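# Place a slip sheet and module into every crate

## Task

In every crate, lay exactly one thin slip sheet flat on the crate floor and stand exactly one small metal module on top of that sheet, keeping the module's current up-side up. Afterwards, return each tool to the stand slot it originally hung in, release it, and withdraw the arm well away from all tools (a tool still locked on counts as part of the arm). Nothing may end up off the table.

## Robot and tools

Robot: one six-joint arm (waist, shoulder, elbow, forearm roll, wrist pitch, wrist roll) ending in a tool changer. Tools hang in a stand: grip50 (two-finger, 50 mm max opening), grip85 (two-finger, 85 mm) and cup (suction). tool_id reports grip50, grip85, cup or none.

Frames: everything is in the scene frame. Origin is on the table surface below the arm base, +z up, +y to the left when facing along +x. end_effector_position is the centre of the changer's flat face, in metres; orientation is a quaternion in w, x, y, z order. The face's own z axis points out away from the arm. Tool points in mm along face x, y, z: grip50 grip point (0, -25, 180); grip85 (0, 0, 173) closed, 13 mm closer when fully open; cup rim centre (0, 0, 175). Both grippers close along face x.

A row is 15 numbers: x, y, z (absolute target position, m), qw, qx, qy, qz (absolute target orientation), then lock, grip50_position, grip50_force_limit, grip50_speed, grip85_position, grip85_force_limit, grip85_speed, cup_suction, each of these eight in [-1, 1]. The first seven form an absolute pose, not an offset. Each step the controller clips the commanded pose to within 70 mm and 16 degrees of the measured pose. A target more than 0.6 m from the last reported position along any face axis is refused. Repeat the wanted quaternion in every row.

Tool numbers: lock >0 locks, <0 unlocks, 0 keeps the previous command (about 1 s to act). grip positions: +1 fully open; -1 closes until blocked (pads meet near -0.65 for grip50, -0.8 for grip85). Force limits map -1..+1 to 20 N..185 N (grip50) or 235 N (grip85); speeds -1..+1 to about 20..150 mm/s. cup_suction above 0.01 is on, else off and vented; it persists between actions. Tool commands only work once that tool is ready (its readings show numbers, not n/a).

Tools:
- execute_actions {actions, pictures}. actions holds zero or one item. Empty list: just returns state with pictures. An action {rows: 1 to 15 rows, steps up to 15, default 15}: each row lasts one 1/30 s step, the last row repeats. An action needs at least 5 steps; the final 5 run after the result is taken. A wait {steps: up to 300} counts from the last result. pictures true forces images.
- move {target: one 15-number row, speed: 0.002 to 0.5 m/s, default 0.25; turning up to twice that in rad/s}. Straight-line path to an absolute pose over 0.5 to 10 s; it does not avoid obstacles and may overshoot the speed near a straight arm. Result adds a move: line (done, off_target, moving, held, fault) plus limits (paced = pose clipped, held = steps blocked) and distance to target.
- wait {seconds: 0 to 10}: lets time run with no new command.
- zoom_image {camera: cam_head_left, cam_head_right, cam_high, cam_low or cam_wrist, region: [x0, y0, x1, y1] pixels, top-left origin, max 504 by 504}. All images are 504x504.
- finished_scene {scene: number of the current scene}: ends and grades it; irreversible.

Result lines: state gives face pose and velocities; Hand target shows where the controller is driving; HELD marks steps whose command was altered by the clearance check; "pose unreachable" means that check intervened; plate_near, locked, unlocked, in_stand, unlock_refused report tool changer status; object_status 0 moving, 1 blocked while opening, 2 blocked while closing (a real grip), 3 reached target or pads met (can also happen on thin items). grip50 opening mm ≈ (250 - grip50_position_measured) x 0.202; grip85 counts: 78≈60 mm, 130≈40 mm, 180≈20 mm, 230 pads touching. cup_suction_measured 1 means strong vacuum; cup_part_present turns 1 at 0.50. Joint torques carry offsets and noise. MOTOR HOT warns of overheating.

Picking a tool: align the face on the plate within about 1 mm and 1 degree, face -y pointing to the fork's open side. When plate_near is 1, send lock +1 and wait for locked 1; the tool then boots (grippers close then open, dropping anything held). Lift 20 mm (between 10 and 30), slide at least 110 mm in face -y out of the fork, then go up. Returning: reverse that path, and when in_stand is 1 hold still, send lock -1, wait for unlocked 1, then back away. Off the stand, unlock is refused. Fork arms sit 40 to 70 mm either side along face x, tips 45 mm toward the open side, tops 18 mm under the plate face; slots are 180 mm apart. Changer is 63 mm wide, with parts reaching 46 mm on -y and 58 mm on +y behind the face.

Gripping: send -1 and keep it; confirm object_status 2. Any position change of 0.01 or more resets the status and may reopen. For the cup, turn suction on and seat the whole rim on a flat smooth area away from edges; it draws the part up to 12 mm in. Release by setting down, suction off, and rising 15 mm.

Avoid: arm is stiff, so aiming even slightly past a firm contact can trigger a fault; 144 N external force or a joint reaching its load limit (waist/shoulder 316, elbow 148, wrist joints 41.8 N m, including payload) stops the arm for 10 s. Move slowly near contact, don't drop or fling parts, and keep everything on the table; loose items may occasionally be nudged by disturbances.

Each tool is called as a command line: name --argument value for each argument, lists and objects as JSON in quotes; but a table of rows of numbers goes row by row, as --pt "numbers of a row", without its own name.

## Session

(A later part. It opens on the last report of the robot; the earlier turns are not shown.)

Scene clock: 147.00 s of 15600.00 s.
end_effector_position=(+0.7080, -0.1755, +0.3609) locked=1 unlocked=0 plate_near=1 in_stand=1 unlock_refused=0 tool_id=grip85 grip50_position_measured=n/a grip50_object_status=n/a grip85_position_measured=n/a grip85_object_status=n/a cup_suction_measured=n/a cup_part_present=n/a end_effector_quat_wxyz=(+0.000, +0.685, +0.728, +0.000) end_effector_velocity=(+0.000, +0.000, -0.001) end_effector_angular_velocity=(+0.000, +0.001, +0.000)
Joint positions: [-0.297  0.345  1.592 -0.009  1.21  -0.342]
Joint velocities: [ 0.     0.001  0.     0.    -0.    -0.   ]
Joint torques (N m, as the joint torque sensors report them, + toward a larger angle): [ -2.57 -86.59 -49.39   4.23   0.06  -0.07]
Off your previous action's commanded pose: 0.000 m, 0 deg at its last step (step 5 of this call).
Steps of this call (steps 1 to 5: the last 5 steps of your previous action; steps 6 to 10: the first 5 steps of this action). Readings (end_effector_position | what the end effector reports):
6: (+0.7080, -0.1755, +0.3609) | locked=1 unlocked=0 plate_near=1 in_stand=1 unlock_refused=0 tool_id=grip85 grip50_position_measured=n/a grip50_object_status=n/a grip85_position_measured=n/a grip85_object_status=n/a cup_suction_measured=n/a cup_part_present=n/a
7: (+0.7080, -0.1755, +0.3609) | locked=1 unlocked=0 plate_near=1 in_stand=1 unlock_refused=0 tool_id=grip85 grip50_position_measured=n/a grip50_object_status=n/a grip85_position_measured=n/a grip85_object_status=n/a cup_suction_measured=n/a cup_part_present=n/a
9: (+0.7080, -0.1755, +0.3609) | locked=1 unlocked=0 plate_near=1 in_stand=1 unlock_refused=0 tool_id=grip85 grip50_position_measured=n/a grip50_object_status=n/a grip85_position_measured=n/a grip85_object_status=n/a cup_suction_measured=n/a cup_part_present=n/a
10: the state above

move --target '[0.7080,-0.1755,0.381,0,0.6852,0.7284,0,0,1,0,0,1,-0.3,0.5,0]' --speed 0.05

move --target '[0.5783,-0.1834,0.381,0,0.6852,0.7284,0,0,1,0,0,1,-0.3,0.5,0]' --speed 0.12

Scene clock: 148.17 s of 15600.00 s.
end_effector_position=(+0.7080, -0.1755, +0.3809) locked=1 unlocked=0 plate_near=1 in_stand=0 unlock_refused=0 tool_id=grip85 grip50_position_measured=n/a grip50_object_status=n/a grip85_position_measured=n/a grip85_object_status=n/a cup_suction_measured=n/a cup_part_present=n/a end_effector_quat_wxyz=(+0.000, +0.685, +0.728, -0.000) end_effector_velocity=(-0.000, +0.000, +0.002) end_effector_angular_velocity=(-0.000, -0.000, -0.000)
Joint positions: [-0.297  0.334  1.569 -0.009  1.244 -0.342]
Joint velocities: [ 0.    -0.001 -0.001 -0.     0.002  0.   ]
Joint torques (N m, as the joint torque sensors report them, + toward a larger angle): [ -3.08 -84.72 -50.14   4.25   0.02   0.03]
Hand target: +0.708, -0.176, +0.381; +0.000, +0.685, +0.728, -0.000
Off your previous action's commanded pose: 0.000 m, 0 deg at its last step (step 5 of this call).
Off the commanded pose: 0.000 m, 0 deg.
Kept back: nothing.
move: done

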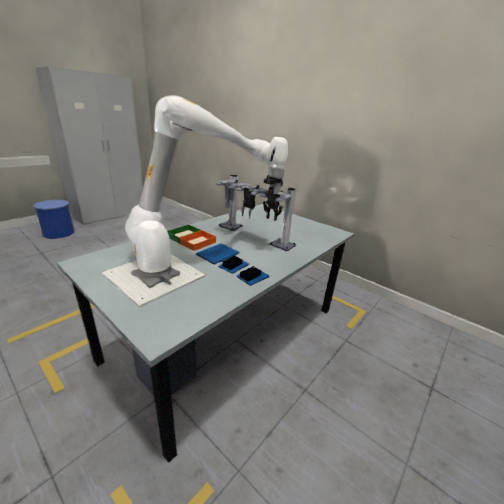

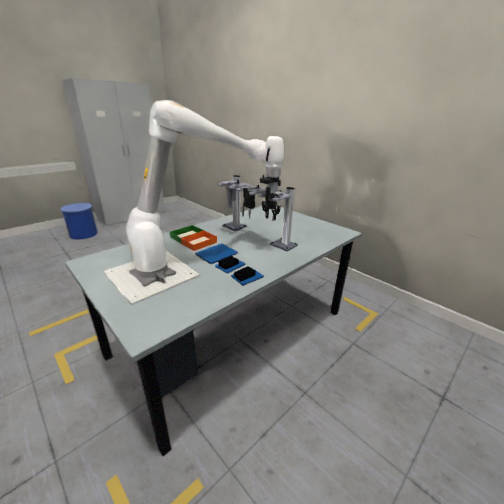

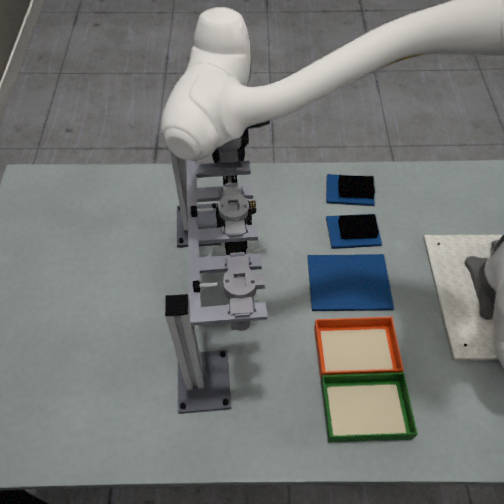

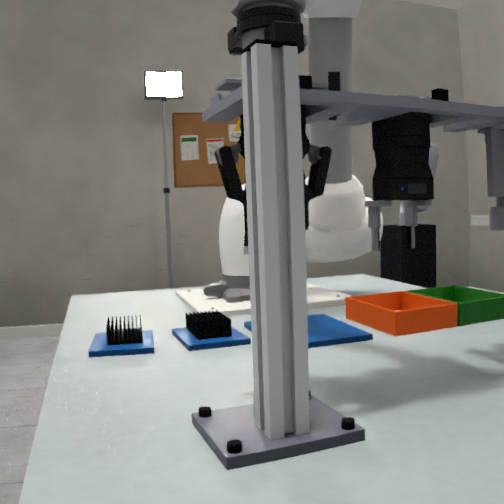

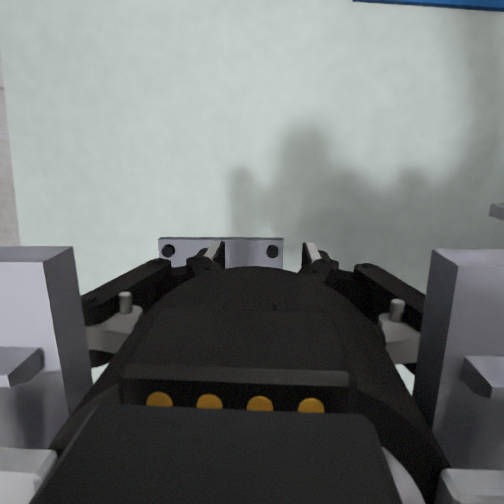

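Scene clock: 149.63 s of 15600.00 s.
end_effector_position=(+0.5783, -0.1833, +0.3812) locked=1 unlocked=0 plate_near=1 in_stand=0 unlock_refused=0 tool_id=grip85 grip50_position_measured=n/a grip50_object_status=n/a grip85_position_measured=n/a grip85_object_status=n/a cup_suction_measured=n/a cup_part_present=n/a end_effector_quat_wxyz=(-0.000, +0.685, +0.728, -0.000) end_effector_velocity=(-0.001, -0.000, -0.001) end_effector_angular_velocity=(+0.001, +0.002, -0.000)
Joint positions: [-0.369  0.146  1.808 -0.009  1.193 -0.414]
Joint velocities: [-0.001  0.     0.002  0.     0.    -0.   ]
Joint torques (N m, as the joint torque sensors report them, + toward a larger angle): [ -2.92 -63.82 -49.04   4.23  -0.12  -0.03]
Hand target: +0.578, -0.183, +0.381; -0.000, +0.685, +0.728, -0.000
Off the commanded pose: 0.000 m, 0 deg.
Kept back: nothing.
move: done

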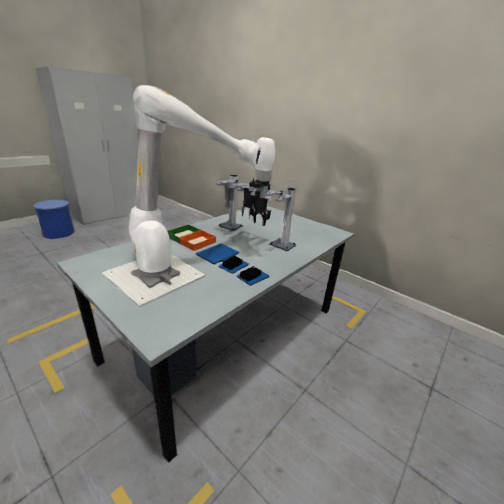

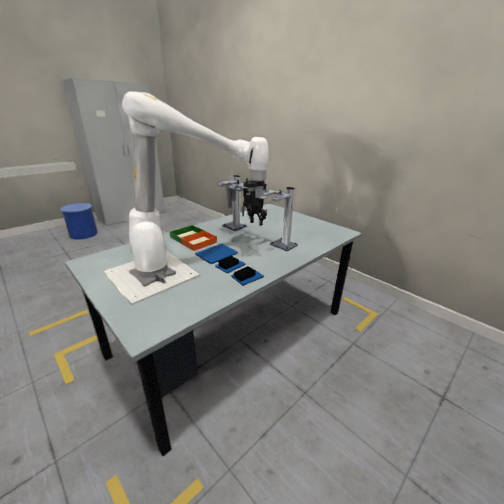

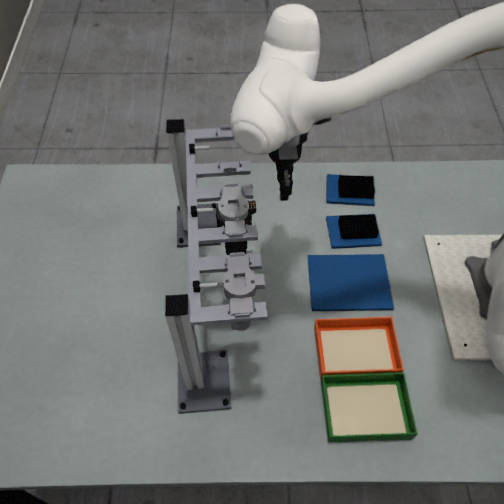

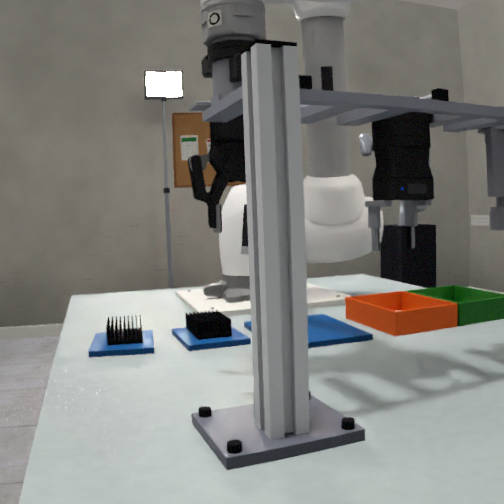

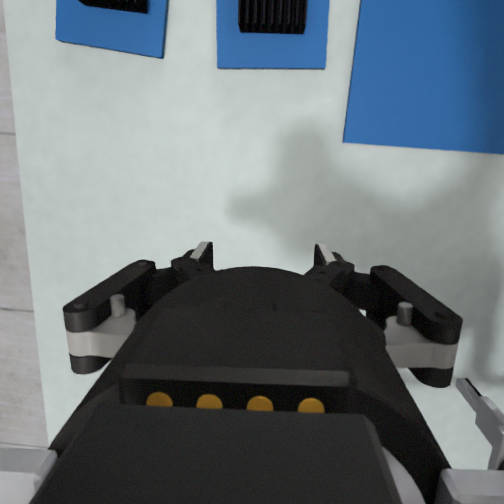

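move --target '[0.363,-0.193,0.30,0,0.7009,0.7133,0,0,1,0,0,1,-0.3,0.5,0]' --speed 0.25

Scene clock: 151.27 s of 15600.00 s.
end_effector_position=(+0.3629, -0.1928, +0.3003) locked=1 unlocked=0 plate_near=1 in_stand=0 unlock_refused=0 tool_id=grip85 grip50_position_measured=n/a grip50_object_status=n/a grip85_position_measured=3 grip85_object_status=3 cup_suction_measured=n/a cup_part_present=n/a end_effector_quat_wxyz=(-0.000, +0.701, +0.713, -0.000) end_effector_velocity=(-0.001, -0.000, -0.000) end_effector_angular_velocity=(-0.000, -0.000, +0.000)
Joint positions: [-0.574 -0.107  2.225 -0.011  1.026 -0.574]
Joint velocities: [-0.002 -0.001  0.002  0.    -0.001 -0.002]
Joint torques (N m, as the joint torque sensors report them, + toward a larger angle): [ -3.07 -31.53 -45.35   4.03   0.03  -0.01]
Hand target: +0.363, -0.193, +0.300; -0.000, +0.701, +0.713, -0.000
Off the commanded pose: 0.000 m, 0 deg.
Kept back: nothing.
move: done

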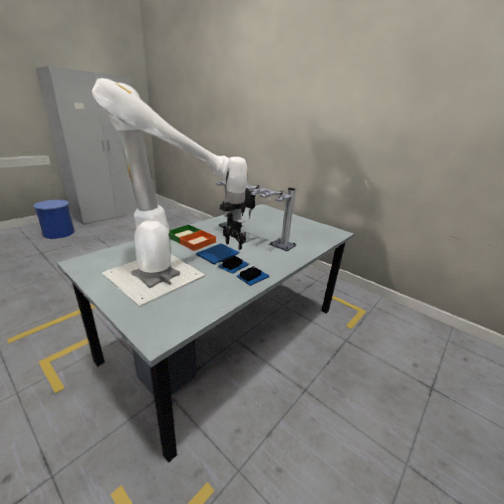

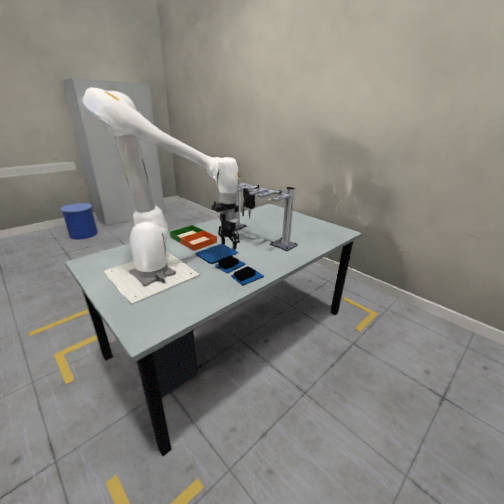

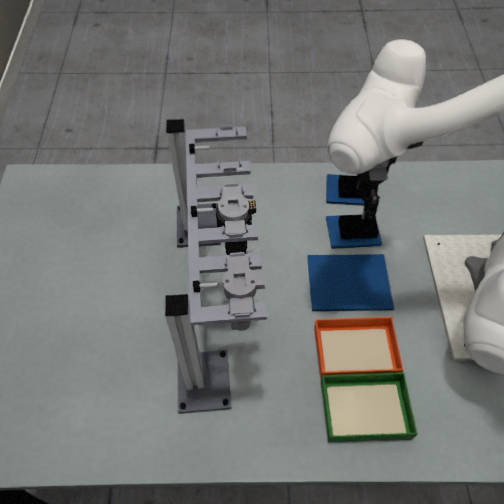

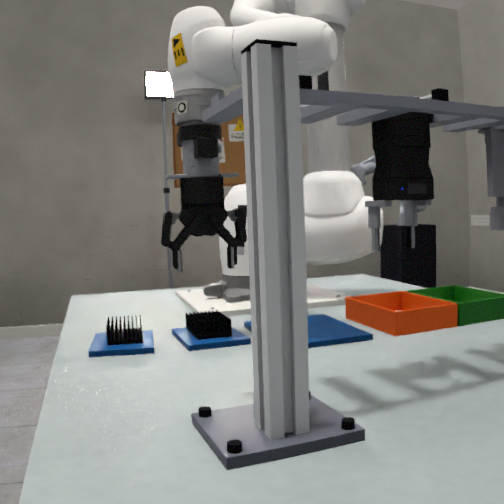

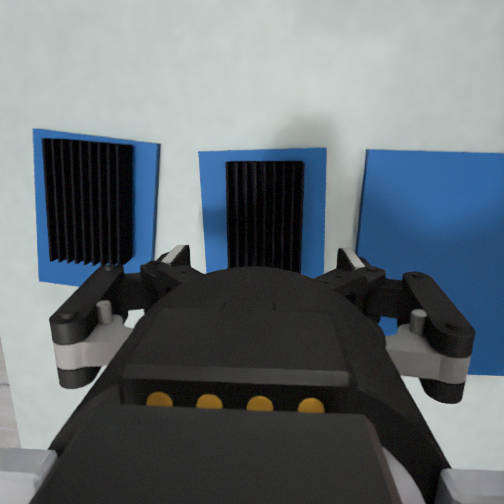

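move --target '[0.363,-0.193,0.235,0,0.7009,0.7133,0,0,1,0,0,1,-0.3,0.5,0]' --speed 0.12

Scene clock: 152.97 s of 15600.00 s.
end_effector_position=(+0.3630, -0.1929, +0.2351) locked=1 unlocked=0 plate_near=1 in_stand=0 unlock_refused=0 tool_id=grip85 grip50_position_measured=n/a grip50_object_status=n/a grip85_position_measured=3 grip85_object_status=3 cup_suction_measured=n/a cup_part_present=n/a end_effector_quat_wxyz=(-0.000, +0.701, +0.713, +0.000) end_effector_velocity=(-0.000, -0.000, -0.001) end_effector_angular_velocity=(-0.000, -0.000, -0.000)
Joint positions: [-0.576 -0.027  2.297 -0.012  0.875 -0.573]
Joint velocities: [-0.     0.001  0.001 -0.    -0.002  0.   ]
Joint torques (N m, as the joint torque sensors report them, + toward a larger angle): [ -2.5  -34.98 -39.98   3.52  -0.01  -0.04]
Hand target: +0.363, -0.193, +0.235; -0.000, +0.701, +0.713, +0.000
Off the commanded pose: 0.000 m, 0 deg.
Kept back: nothing.
move: done

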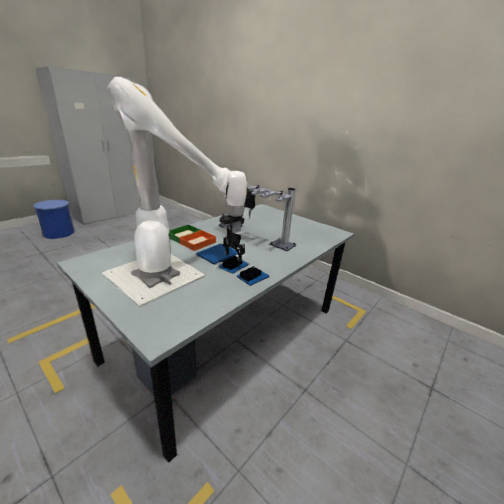

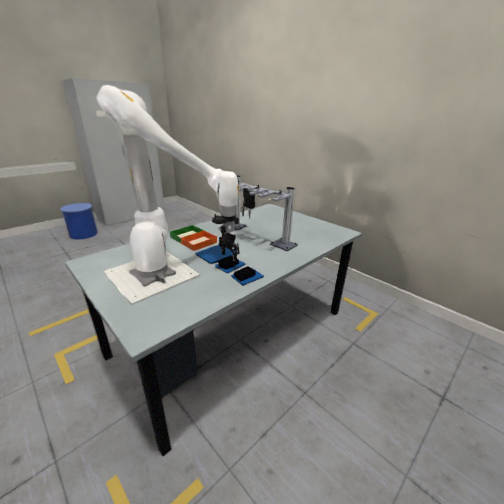

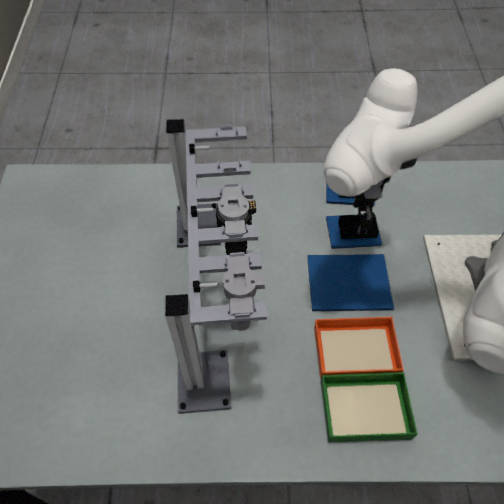

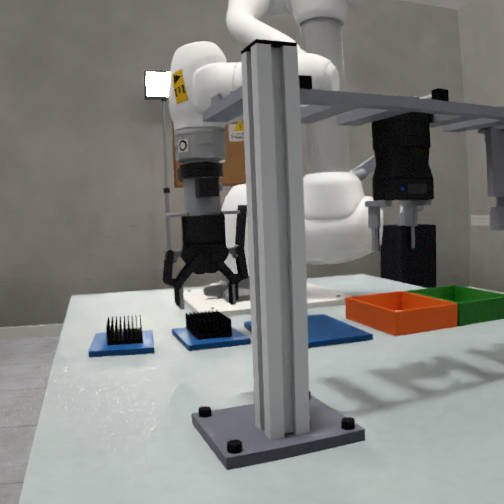

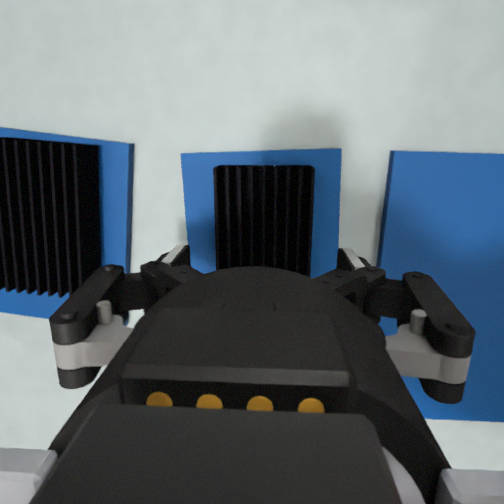

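move --target '[0.363,-0.193,0.2015,0,0.7009,0.7133,0,0,1,0,0,1,-0.3,-0.5,0]' --speed 0.04

Scene clock: 154.50 s of 15600.00 s.
end_effector_position=(+0.3630, -0.1930, +0.2016) locked=1 unlocked=0 plate_near=1 in_stand=0 unlock_refused=0 tool_id=grip85 grip50_position_measured=n/a grip50_object_status=n/a grip85_position_measured=3 grip85_object_status=3 cup_suction_measured=n/a cup_part_present=n/a end_effector_quat_wxyz=(-0.000, +0.701, +0.713, +0.000) end_effector_velocity=(-0.000, -0.000, -0.001) end_effector_angular_velocity=(+0.000, +0.000, -0.000)
Joint positions: [-0.577  0.022  2.329 -0.013  0.793 -0.573]
Joint velocities: [-0.     0.002  0.001  0.    -0.003 -0.   ]
Joint torques (N m, as the joint torque sensors report them, + toward a larger angle): [ -3.09 -39.21 -37.12   3.35  -0.06  -0.12]
Hand target: +0.363, -0.193, +0.201; -0.000, +0.701, +0.713, +0.000
Off the commanded pose: 0.000 m, 0 deg.
Kept back: nothing.
move: done

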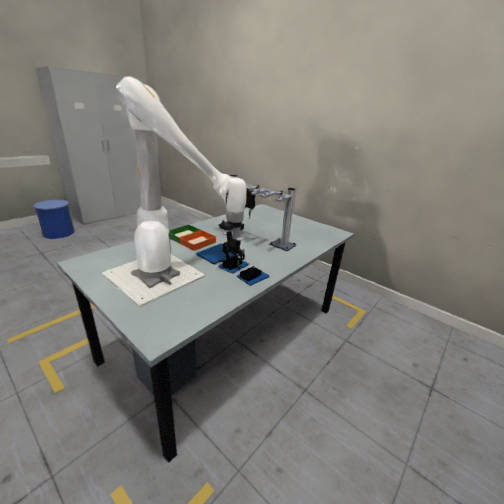

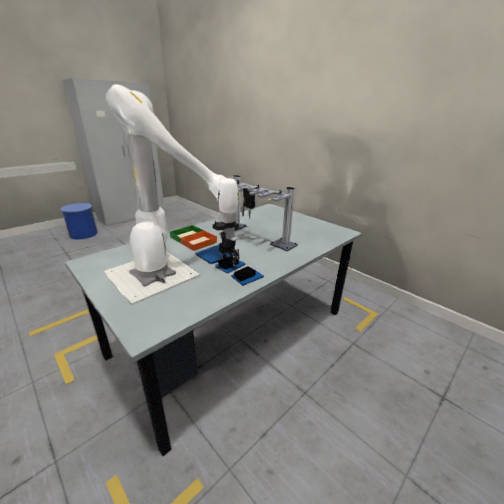

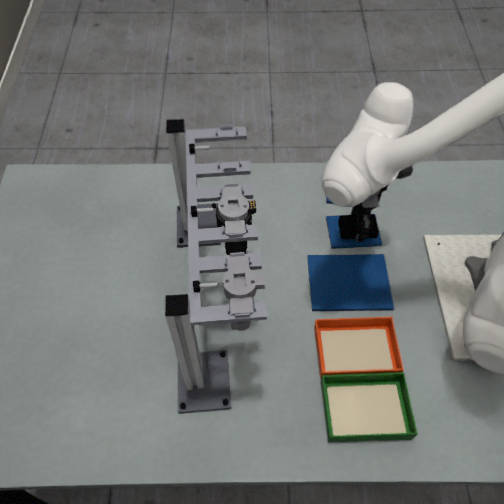

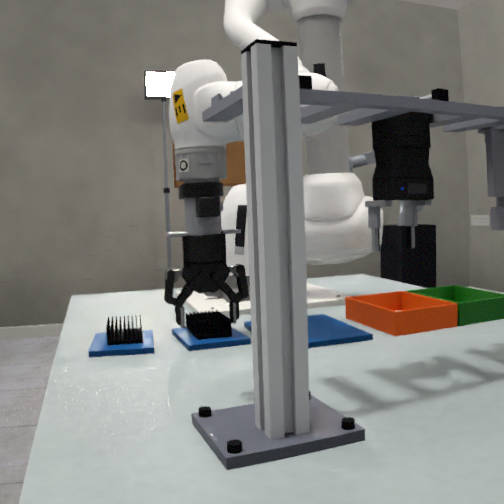

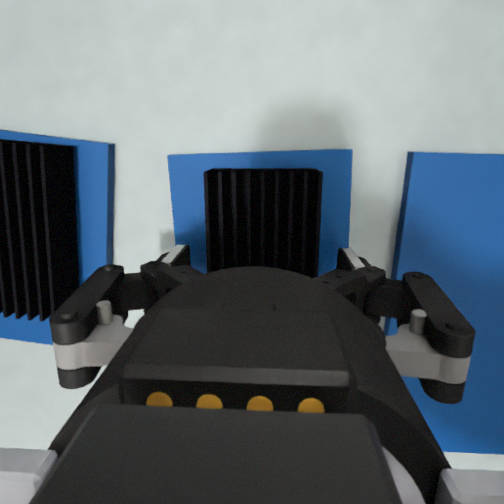

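move --target '[0.363,-0.193,0.2015,0,0.7009,0.7133,0,0,1,0,0,-1,-0.3,-0.5,0]' --speed 0.01

Scene clock: 155.60 s of 15600.00 s.
end_effector_position=(+0.3631, -0.1930, +0.2015) locked=1 unlocked=0 plate_near=1 in_stand=0 unlock_refused=0 tool_id=grip85 grip50_position_measured=n/a grip50_object_status=n/a grip85_position_measured=80 grip85_object_status=2 cup_suction_measured=n/a cup_part_present=n/a end_effector_quat_wxyz=(+0.000, +0.701, +0.713, +0.000) end_effector_velocity=(-0.001, +0.000, -0.000) end_effector_angular_velocity=(+0.000, +0.000, +0.000)
Joint positions: [-0.577  0.022  2.329 -0.013  0.793 -0.572]
Joint velocities: [ 0.    -0.001  0.001  0.     0.    -0.   ]
Joint torques (N m, as the joint torque sensors report them, + toward a larger angle): [ -3.45 -22.02 -28.43   3.28  -4.05  -0.06]
Hand target: +0.363, -0.193, +0.201; -0.000, +0.701, +0.713, +0.000
Off the commanded pose: 0.000 m, 0 deg.
Kept back: nothing.
move: done

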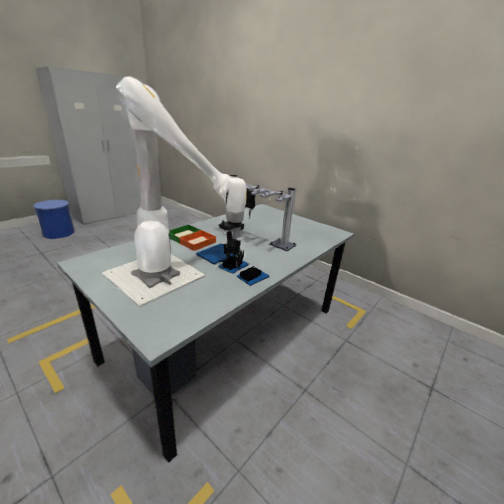

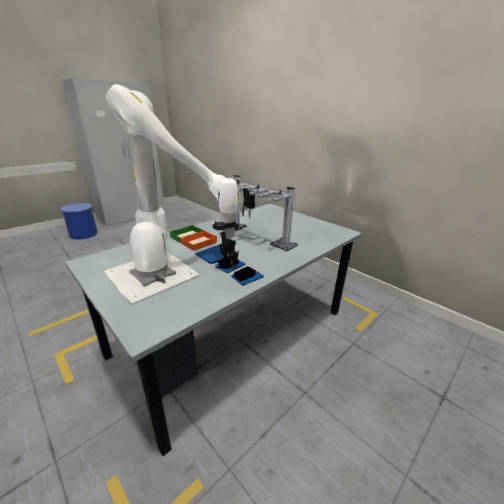

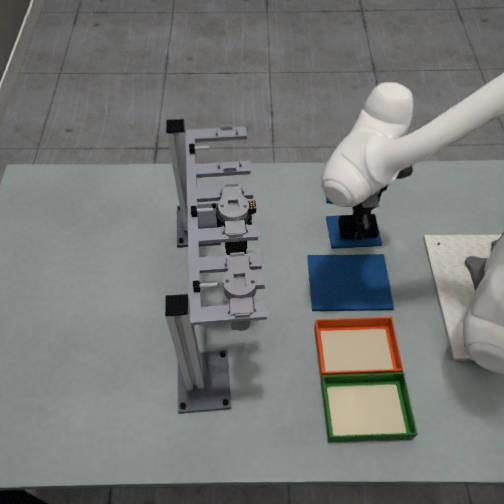

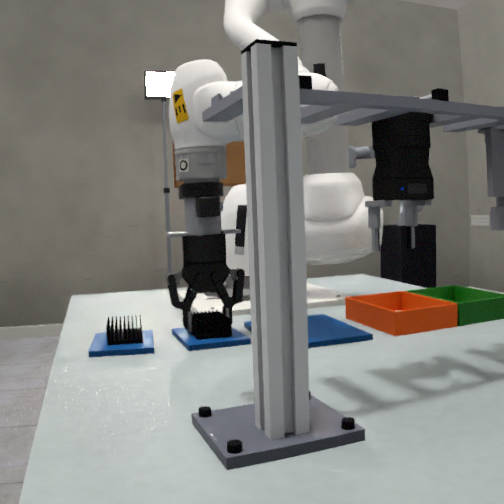

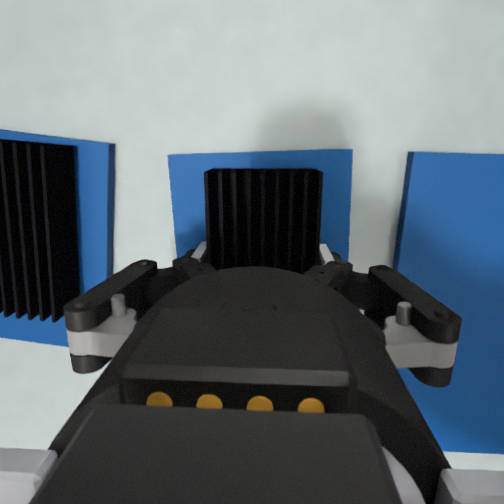

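move --target '[0.363,-0.193,0.28,0,0.7009,0.7133,0,0,1,0,0,-1,-0.3,-0.5,0]' --speed 0.1

move --target '[0.413,0.1706,0.28,0,0.7028,0.7114,0,0,1,0,0,-1,-0.3,-0.5,0]' --speed 0.22

Scene clock: 157.13 s of 15600.00 s.
end_effector_position=(+0.3630, -0.1931, +0.2800) locked=1 unlocked=0 plate_near=1 in_stand=0 unlock_refused=0 tool_id=grip85 grip50_position_measured=n/a grip50_object_status=n/a grip85_position_measured=80 grip85_object_status=2 cup_suction_measured=n/a cup_part_present=n/a end_effector_quat_wxyz=(+0.000, +0.701, +0.713, -0.000) end_effector_velocity=(-0.000, +0.000, +0.001) end_effector_angular_velocity=(-0.000, +0.000, +0.000)
Joint positions: [-0.575 -0.084  2.249 -0.011  0.98  -0.573]
Joint velocities: [-0.    -0.002 -0.001 -0.     0.003 -0.   ]
Joint torques (N m, as the joint torque sensors report them, + toward a larger angle): [ -2.97 -34.45 -44.5    3.77  -0.12  -0.01]
Hand target: +0.363, -0.193, +0.280; +0.000, +0.701, +0.713, -0.000
Off the commanded pose: 0.000 m, 0 deg.
Kept back: nothing.
move: done

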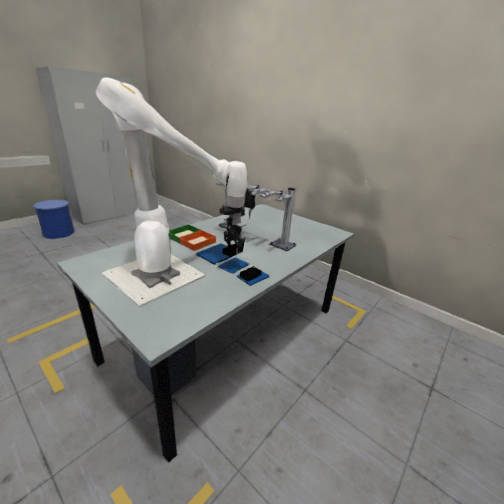

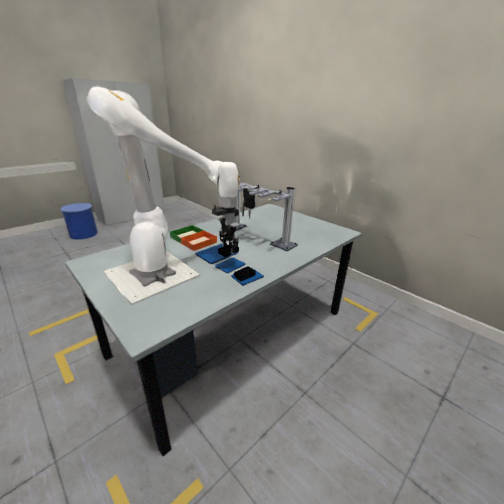

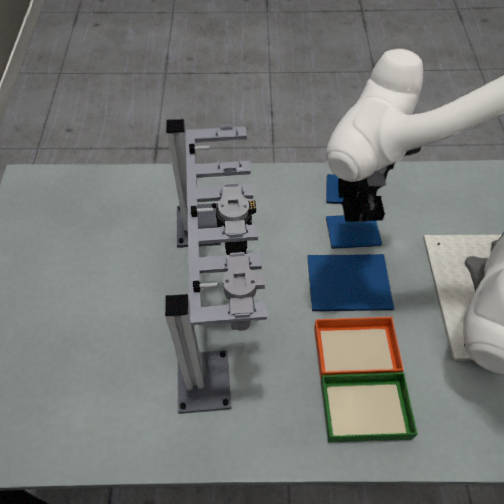

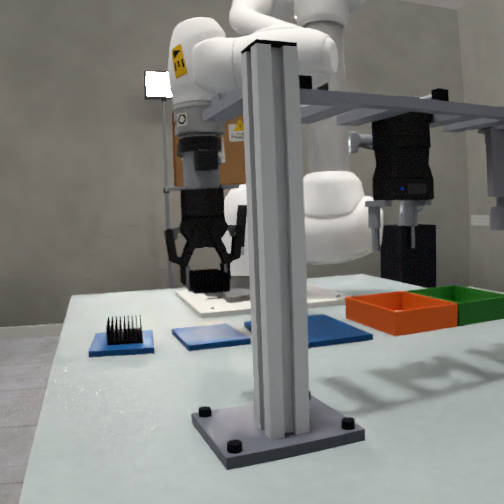

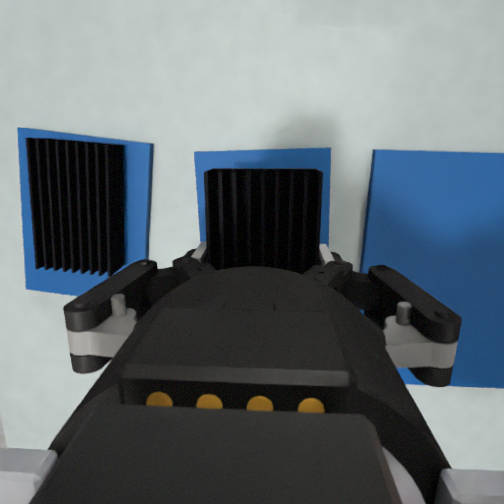

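Scene clock: 159.27 s of 15600.00 s.
end_effector_position=(+0.4137, +0.1710, +0.2799) locked=1 unlocked=0 plate_near=1 in_stand=0 unlock_refused=0 tool_id=grip85 grip50_position_measured=n/a grip50_object_status=n/a grip85_position_measured=80 grip85_object_status=2 cup_suction_measured=n/a cup_part_present=n/a end_effector_quat_wxyz=(+0.000, +0.703, +0.711, +0.000) end_effector_velocity=(+0.000, +0.001, +0.000) end_effector_angular_velocity=(-0.000, -0.000, -0.000)
Joint positions: [ 0.306 -0.016  2.191 -0.005  0.974  0.309]
Joint velocities: [ 0.002  0.001 -0.001 -0.     0.     0.003]
Joint torques (N m, as the joint torque sensors report them, + toward a larger angle): [ -5.05 -40.17 -44.08   3.86   0.03  -0.06]
Hand target: +0.414, +0.171, +0.280; +0.000, +0.703, +0.711, +0.000
Off the commanded pose: 0.001 m, 0 deg.
Kept back: nothing.
move: done

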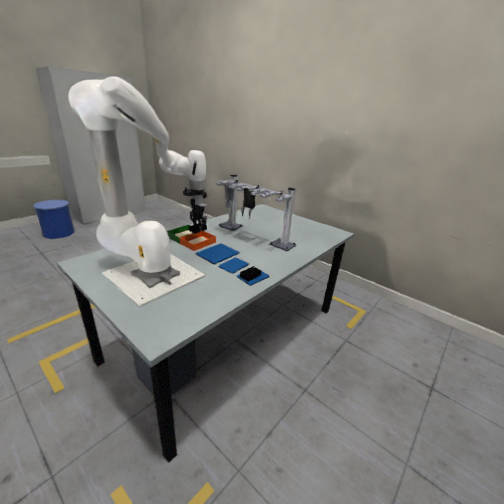

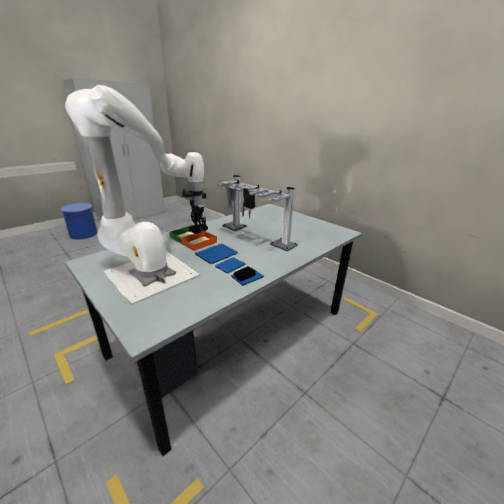

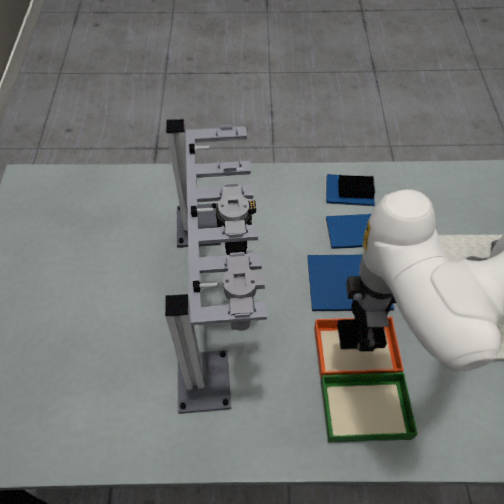

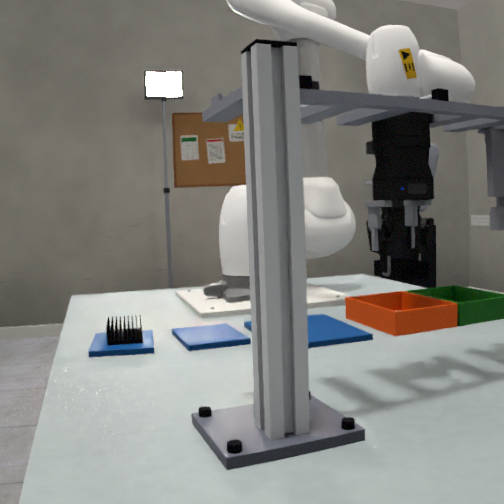

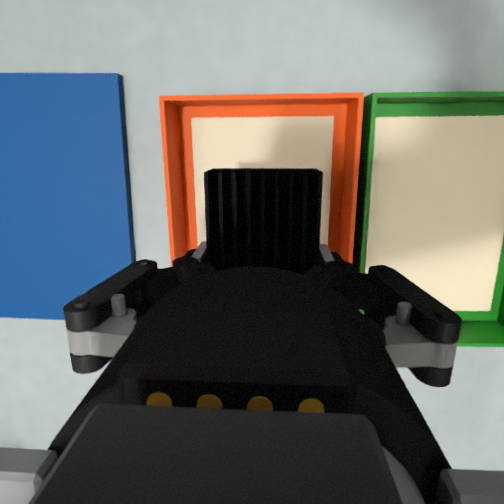

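move --target '[0.413,0.1706,0.204,0,0.7028,0.7114,0,0,1,0,0,-1,-0.3,-0.5,0]' --speed 0.07

Scene clock: 160.97 s of 15600.00 s.
end_effector_position=(+0.4129, +0.1706, +0.2040) locked=1 unlocked=0 plate_near=1 in_stand=0 unlock_refused=0 tool_id=grip85 grip50_position_measured=n/a grip50_object_status=n/a grip85_position_measured=80 grip85_object_status=2 cup_suction_measured=n/a cup_part_present=n/a end_effector_quat_wxyz=(-0.000, +0.703, +0.711, +0.000) end_effector_velocity=(-0.000, -0.000, -0.001) end_effector_angular_velocity=(+0.000, -0.001, -0.000)
Joint positions: [ 0.305  0.081  2.266 -0.005  0.804  0.309]
Joint velocities: [-0.     0.001  0.001  0.    -0.002  0.   ]
Joint torques (N m, as the joint torque sensors report them, + toward a larger angle): [ -3.   -45.9  -38.99   3.42  -0.04  -0.06]
Hand target: +0.413, +0.171, +0.204; -0.000, +0.703, +0.711, +0.000
Off the commanded pose: 0.000 m, 0 deg.
Kept back: nothing.
move: done

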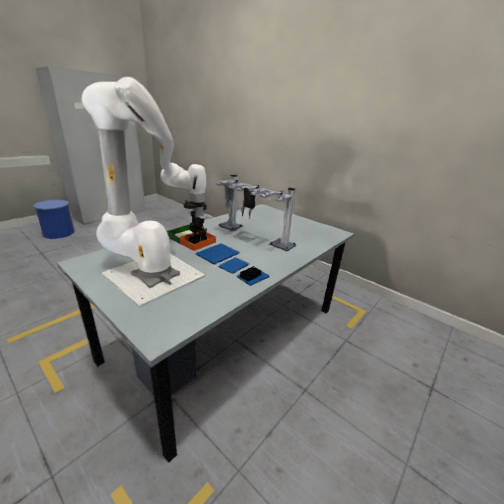

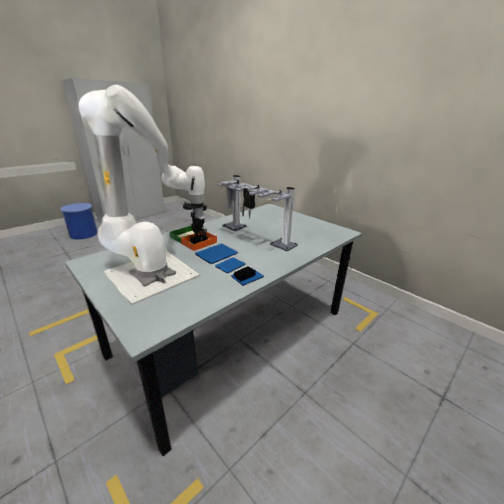

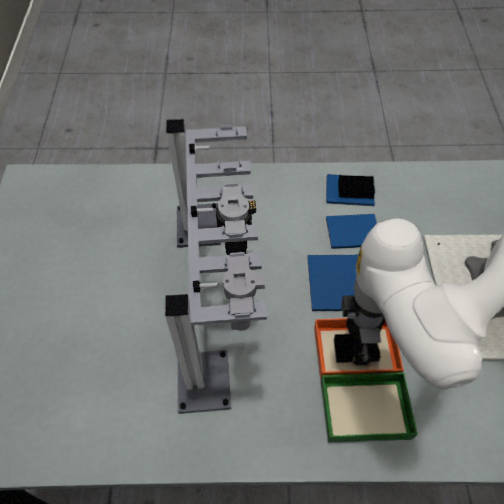

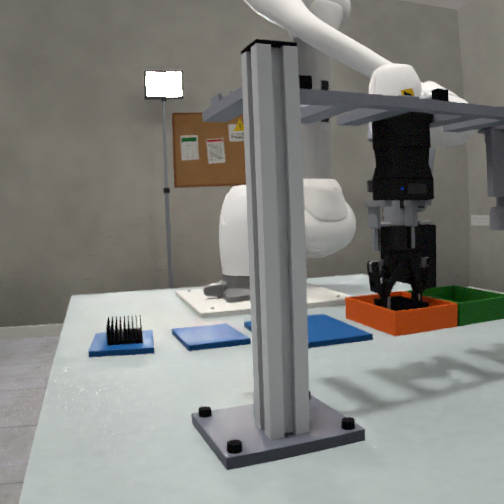

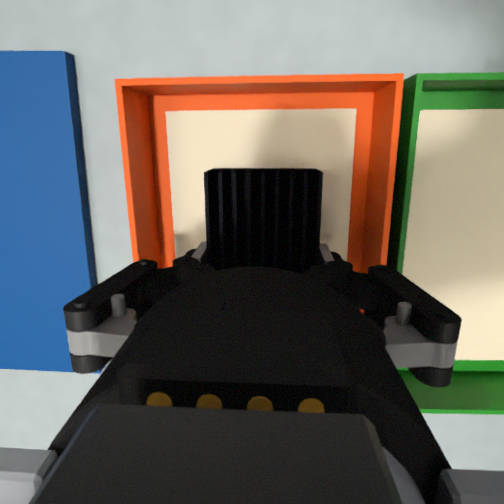

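execute_actions --actions '[{"rows":[[0.413,0.1706,0.2015,0,0.7028,0.7114,0,0,1,0,0,-1,-0.3,-0.5,0]],"steps":15}]'

execute_actions --actions '[{"rows":[[0.413,0.1706,0.2002,0,0.7028,0.7114,0,0,1,0,0,-1,-0.3,-0.5,0]],"steps":14}]'

Scene clock: 161.50 s of 15600.00 s.
end_effector_position=(+0.4130, +0.1706, +0.2015) locked=1 unlocked=0 plate_near=1 in_stand=0 unlock_refused=0 tool_id=grip85 grip50_position_measured=n/a grip50_object_status=n/a grip85_position_measured=80 grip85_object_status=2 cup_suction_measured=n/a cup_part_present=n/a end_effector_quat_wxyz=(-0.000, +0.703, +0.711, +0.000) end_effector_velocity=(+0.000, +0.000, -0.000) end_effector_angular_velocity=(+0.000, -0.001, +0.000)
Joint positions: [ 0.305  0.084  2.268 -0.005  0.798  0.309]
Joint velocities: [ 0.     0.001 -0.    -0.    -0.002  0.001]
Joint torques (N m, as the joint torque sensors report them, + toward a larger angle): [ -3.19 -45.82 -38.5    3.39  -0.07  -0.21]
Steps of this call (steps 1 to 6: nothing new was sent; steps 7 to 16: the first 10 steps of this action). Readings (end_effector_position | what the end effector reports):
7: (+0.4129, +0.1706, +0.2039) | locked=1 unlocked=0 plate_near=1 in_stand=0 unlock_refused=0 tool_id=grip85 grip50_position_measured=n/a grip50_object_status=n/a grip85_position_measured=80 grip85_object_status=2 cup_suction_measured=n/a cup_part_present=n/a
8: (+0.4130, +0.1706, +0.2032) | locked=1 unlocked=0 plate_near=1 in_stand=0 unlock_refused=0 tool_id=grip85 grip50_position_measured=n/a grip50_object_status=n/a grip85_position_measured=80 grip85_object_status=2 cup_suction_measured=n/a cup_part_present=n/a
10: (+0.4130, +0.1706, +0.2021) | locked=1 unlocked=0 plate_near=1 in_stand=0 unlock_refused=0 tool_id=grip85 grip50_position_measured=n/a grip50_object_status=n/a grip85_position_measured=80 grip85_object_status=2 cup_suction_measured=n/a cup_part_present=n/a
14: (+0.4130, +0.1706, +0.2016) | locked=1 unlocked=0 plate_near=1 in_stand=0 unlock_refused=0 tool_id=grip85 grip50_position_measured=n/a grip50_object_status=n/a grip85_position_measured=80 grip85_object_status=2 cup_suction_measured=n/a cup_part_present=n/a
16: the state above

Scene clock: 161.97 s of 15600.00 s.
end_effector_position=(+0.4130, +0.1706, +0.2002) locked=1 unlocked=0 plate_near=1 in_stand=0 unlock_refused=0 tool_id=grip85 grip50_position_measured=n/a grip50_object_status=n/a grip85_position_measured=80 grip85_object_status=2 cup_suction_measured=n/a cup_part_present=n/a end_effector_quat_wxyz=(-0.000, +0.703, +0.711, -0.000) end_effector_velocity=(+0.000, +0.000, -0.000) end_effector_angular_velocity=(+0.000, -0.001, -0.000)
Joint positions: [ 0.305  0.086  2.269 -0.005  0.795  0.309]
Joint velocities: [-0.    -0.     0.    -0.    -0.002  0.   ]
Joint torques (N m, as the joint torque sensors report them, + toward a larger angle): [ -3.42 -46.32 -37.9    3.3   -0.17   0.02]
Off your previous action's commanded pose: 0.000 m, 0 deg at its last step (step 5 of this call).
Steps of this call (steps 1 to 5: the last 5 steps of your previous action; steps 6 to 14: the first 9 steps of this action). Readings (end_effector_position | what the end effector reports):
6: (+0.4130, +0.1706, +0.2014) | locked=1 unlocked=0 plate_near=1 in_stand=0 unlock_refused=0 tool_id=grip85 grip50_position_measured=n/a grip50_object_status=n/a grip85_position_measured=80 grip85_object_status=2 cup_suction_measured=n/a cup_part_present=n/a
7: (+0.4130, +0.1706, +0.2011) | locked=1 unlocked=0 plate_near=1 in_stand=0 unlock_refused=0 tool_id=grip85 grip50_position_measured=n/a grip50_object_status=n/a grip85_position_measured=80 grip85_object_status=2 cup_suction_measured=n/a cup_part_present=n/a
9: (+0.4130, +0.1706, +0.2005) | locked=1 unlocked=0 plate_near=1 in_stand=0 unlock_refused=0 tool_id=grip85 grip50_position_measured=n/a grip50_object_status=n/a grip85_position_measured=80 grip85_object_status=2 cup_suction_measured=n/a cup_part_present=n/a
13: (+0.4130, +0.1706, +0.2002) | locked=1 unlocked=0 plate_near=1 in_stand=0 unlock_refused=0 tool_id=grip85 grip50_position_measured=n/a grip50_object_status=n/a grip85_position_measured=80 grip85_object_status=2 cup_suction_measured=n/a cup_part_present=n/a
14: the state above

execute_actions --actions '[{"rows":[[0.413,0.1706,0.1992,0,0.7028,0.7114,0,0,1,0,0,-1,-0.3,-0.5,0]],"steps":14}]'

Scene clock: 162.43 s of 15600.00 s.
end_effector_position=(+0.4130, +0.1706, +0.1992) locked=1 unlocked=0 plate_near=1 in_stand=0 unlock_refused=0 tool_id=grip85 grip50_position_measured=n/a grip50_object_status=n/a grip85_position_measured=80 grip85_object_status=2 cup_suction_measured=n/a cup_part_present=n/a end_effector_quat_wxyz=(-0.000, +0.703, +0.711, +0.000) end_effector_velocity=(-0.000, -0.000, -0.000) end_effector_angular_velocity=(-0.000, +0.000, -0.000)
Joint positions: [ 0.305  0.088  2.27  -0.005  0.792  0.309]
Joint velocities: [-0.     0.001  0.    -0.    -0.001  0.   ]
Joint torques (N m, as the joint torque sensors report them, + toward a larger angle): [ -3.66 -46.48 -38.08   3.4    0.    -0.09]
Off your previous action's commanded pose: 0.000 m, 0 deg at its last step (step 5 of this call).
Steps of this call (steps 1 to 5: the last 5 steps of your previous action; steps 6 to 14: the first 9 steps of this action). Readings (end_effector_position | what the end effector reports):
6: (+0.4130, +0.1706, +0.2002) | locked=1 unlocked=0 plate_near=1 in_stand=0 unlock_refused=0 tool_id=grip85 grip50_position_measured=n/a grip50_object_status=n/a grip85_position_measured=80 grip85_object_status=2 cup_suction_measured=n/a cup_part_present=n/a
7: (+0.4130, +0.1706, +0.1999) | locked=1 unlocked=0 plate_near=1 in_stand=0 unlock_refused=0 tool_id=grip85 grip50_position_measured=n/a grip50_object_status=n/a grip85_position_measured=80 grip85_object_status=2 cup_suction_measured=n/a cup_part_present=n/a
9: (+0.4130, +0.1706, +0.1994) | locked=1 unlocked=0 plate_near=1 in_stand=0 unlock_refused=0 tool_id=grip85 grip50_position_measured=n/a grip50_object_status=n/a grip85_position_measured=80 grip85_object_status=2 cup_suction_measured=n/a cup_part_present=n/a
13: (+0.4130, +0.1706, +0.1992) | locked=1 unlocked=0 plate_near=1 in_stand=0 unlock_refused=0 tool_id=grip85 grip50_position_measured=n/a grip50_object_status=n/a grip85_position_measured=80 grip85_object_status=2 cup_suction_measured=n/a cup_part_present=n/a
14: the state above

execute_actions --actions '[{"rows":[[0.413,0.1706,0.1985,0,0.7028,0.7114,0,0,1,0,0,-1,-0.3,-0.5,0]],"steps":14}]'

Scene clock: 162.90 s of 15600.00 s.
end_effector_position=(+0.4130, +0.1706, +0.1985) locked=1 unlocked=0 plate_near=1 in_stand=0 unlock_refused=0 tool_id=grip85 grip50_position_measured=n/a grip50_object_status=n/a grip85_position_measured=80 grip85_object_status=2 cup_suction_measured=n/a cup_part_present=n/a end_effector_quat_wxyz=(-0.000, +0.703, +0.711, -0.000) end_effector_velocity=(-0.000, +0.000, +0.000) end_effector_angular_velocity=(-0.000, +0.001, +0.000)
Joint positions: [ 0.305  0.089  2.271 -0.005  0.791  0.309]
Joint velocities: [ 0.    -0.    -0.     0.     0.001 -0.   ]
Joint torques (N m, as the joint torque sensors report them, + toward a larger angle): [ -3.43 -46.26 -38.     3.3   -0.1    0.01]
Off your previous action's commanded pose: 0.000 m, 0 deg at its last step (step 5 of this call).
Steps of this call (steps 1 to 5: the last 5 steps of your previous action; steps 6 to 14: the first 9 steps of this action). Readings (end_effector_position | what the end effector reports):
6: (+0.4130, +0.1706, +0.1992) | locked=1 unlocked=0 plate_near=1 in_stand=0 unlock_refused=0 tool_id=grip85 grip50_position_measured=n/a grip50_object_status=n/a grip85_position_measured=80 grip85_object_status=2 cup_suction_measured=n/a cup_part_present=n/a
7: (+0.4130, +0.1706, +0.1990) | locked=1 unlocked=0 plate_near=1 in_stand=0 unlock_refused=0 tool_id=grip85 grip50_position_measured=n/a grip50_object_status=n/a grip85_position_measured=80 grip85_object_status=2 cup_suction_measured=n/a cup_part_present=n/a
9: (+0.4130, +0.1706, +0.1987) | locked=1 unlocked=0 plate_near=1 in_stand=0 unlock_refused=0 tool_id=grip85 grip50_position_measured=n/a grip50_object_status=n/a grip85_position_measured=80 grip85_object_status=2 cup_suction_measured=n/a cup_part_present=n/a
13: (+0.4130, +0.1706, +0.1985) | locked=1 unlocked=0 plate_near=1 in_stand=0 unlock_refused=0 tool_id=grip85 grip50_position_measured=n/a grip50_object_status=n/a grip85_position_measured=80 grip85_object_status=2 cup_suction_measured=n/a cup_part_present=n/a
14: the state above

execute_actions --actions '[{"rows":[[0.413,0.1706,0.1978,0,0.7028,0.7114,0,0,1,0,0,-1,-0.3,-0.5,0]],"steps":14}]'

Scene clock: 163.37 s of 15600.00 s.
end_effector_position=(+0.4130, +0.1706, +0.1978) locked=1 unlocked=0 plate_near=1 in_stand=0 unlock_refused=0 tool_id=grip85 grip50_position_measured=n/a grip50_object_status=n/a grip85_position_measured=80 grip85_object_status=2 cup_suction_measured=n/a cup_part_present=n/a end_effector_quat_wxyz=(-0.000, +0.703, +0.711, +0.000) end_effector_velocity=(+0.000, +0.000, +0.000) end_effector_angular_velocity=(+0.001, -0.002, +0.000)
Joint positions: [ 0.305  0.09   2.271 -0.005  0.789  0.309]
Joint velocities: [ 0.    -0.001  0.     0.    -0.002 -0.   ]
Joint torques (N m, as the joint torque sensors report them, + toward a larger angle): [ -3.2  -46.82 -37.85   3.27   0.06  -0.05]
Off your previous action's commanded pose: 0.000 m, 0 deg at its last step (step 5 of this call).
Steps of this call (steps 1 to 5: the last 5 steps of your previous action; steps 6 to 14: the first 9 steps of this action). Readings (end_effector_position | what the end effector reports):
6: (+0.4130, +0.1706, +0.1985) | locked=1 unlocked=0 plate_near=1 in_stand=0 unlock_refused=0 tool_id=grip85 grip50_position_measured=n/a grip50_object_status=n/a grip85_position_measured=80 grip85_object_status=2 cup_suction_measured=n/a cup_part_present=n/a
7: (+0.4130, +0.1706, +0.1983) | locked=1 unlocked=0 plate_near=1 in_stand=0 unlock_refused=0 tool_id=grip85 grip50_position_measured=n/a grip50_object_status=n/a grip85_position_measured=80 grip85_object_status=2 cup_suction_measured=n/a cup_part_present=n/a
9: (+0.4130, +0.1706, +0.1980) | locked=1 unlocked=0 plate_near=1 in_stand=0 unlock_refused=0 tool_id=grip85 grip50_position_measured=n/a grip50_object_status=n/a grip85_position_measured=80 grip85_object_status=2 cup_suction_measured=n/a cup_part_present=n/a
13: (+0.4130, +0.1706, +0.1978) | locked=1 unlocked=0 plate_near=1 in_stand=0 unlock_refused=0 tool_id=grip85 grip50_position_measured=n/a grip50_object_status=n/a grip85_position_measured=80 grip85_object_status=2 cup_suction_measured=n/a cup_part_present=n/a
14: the state above


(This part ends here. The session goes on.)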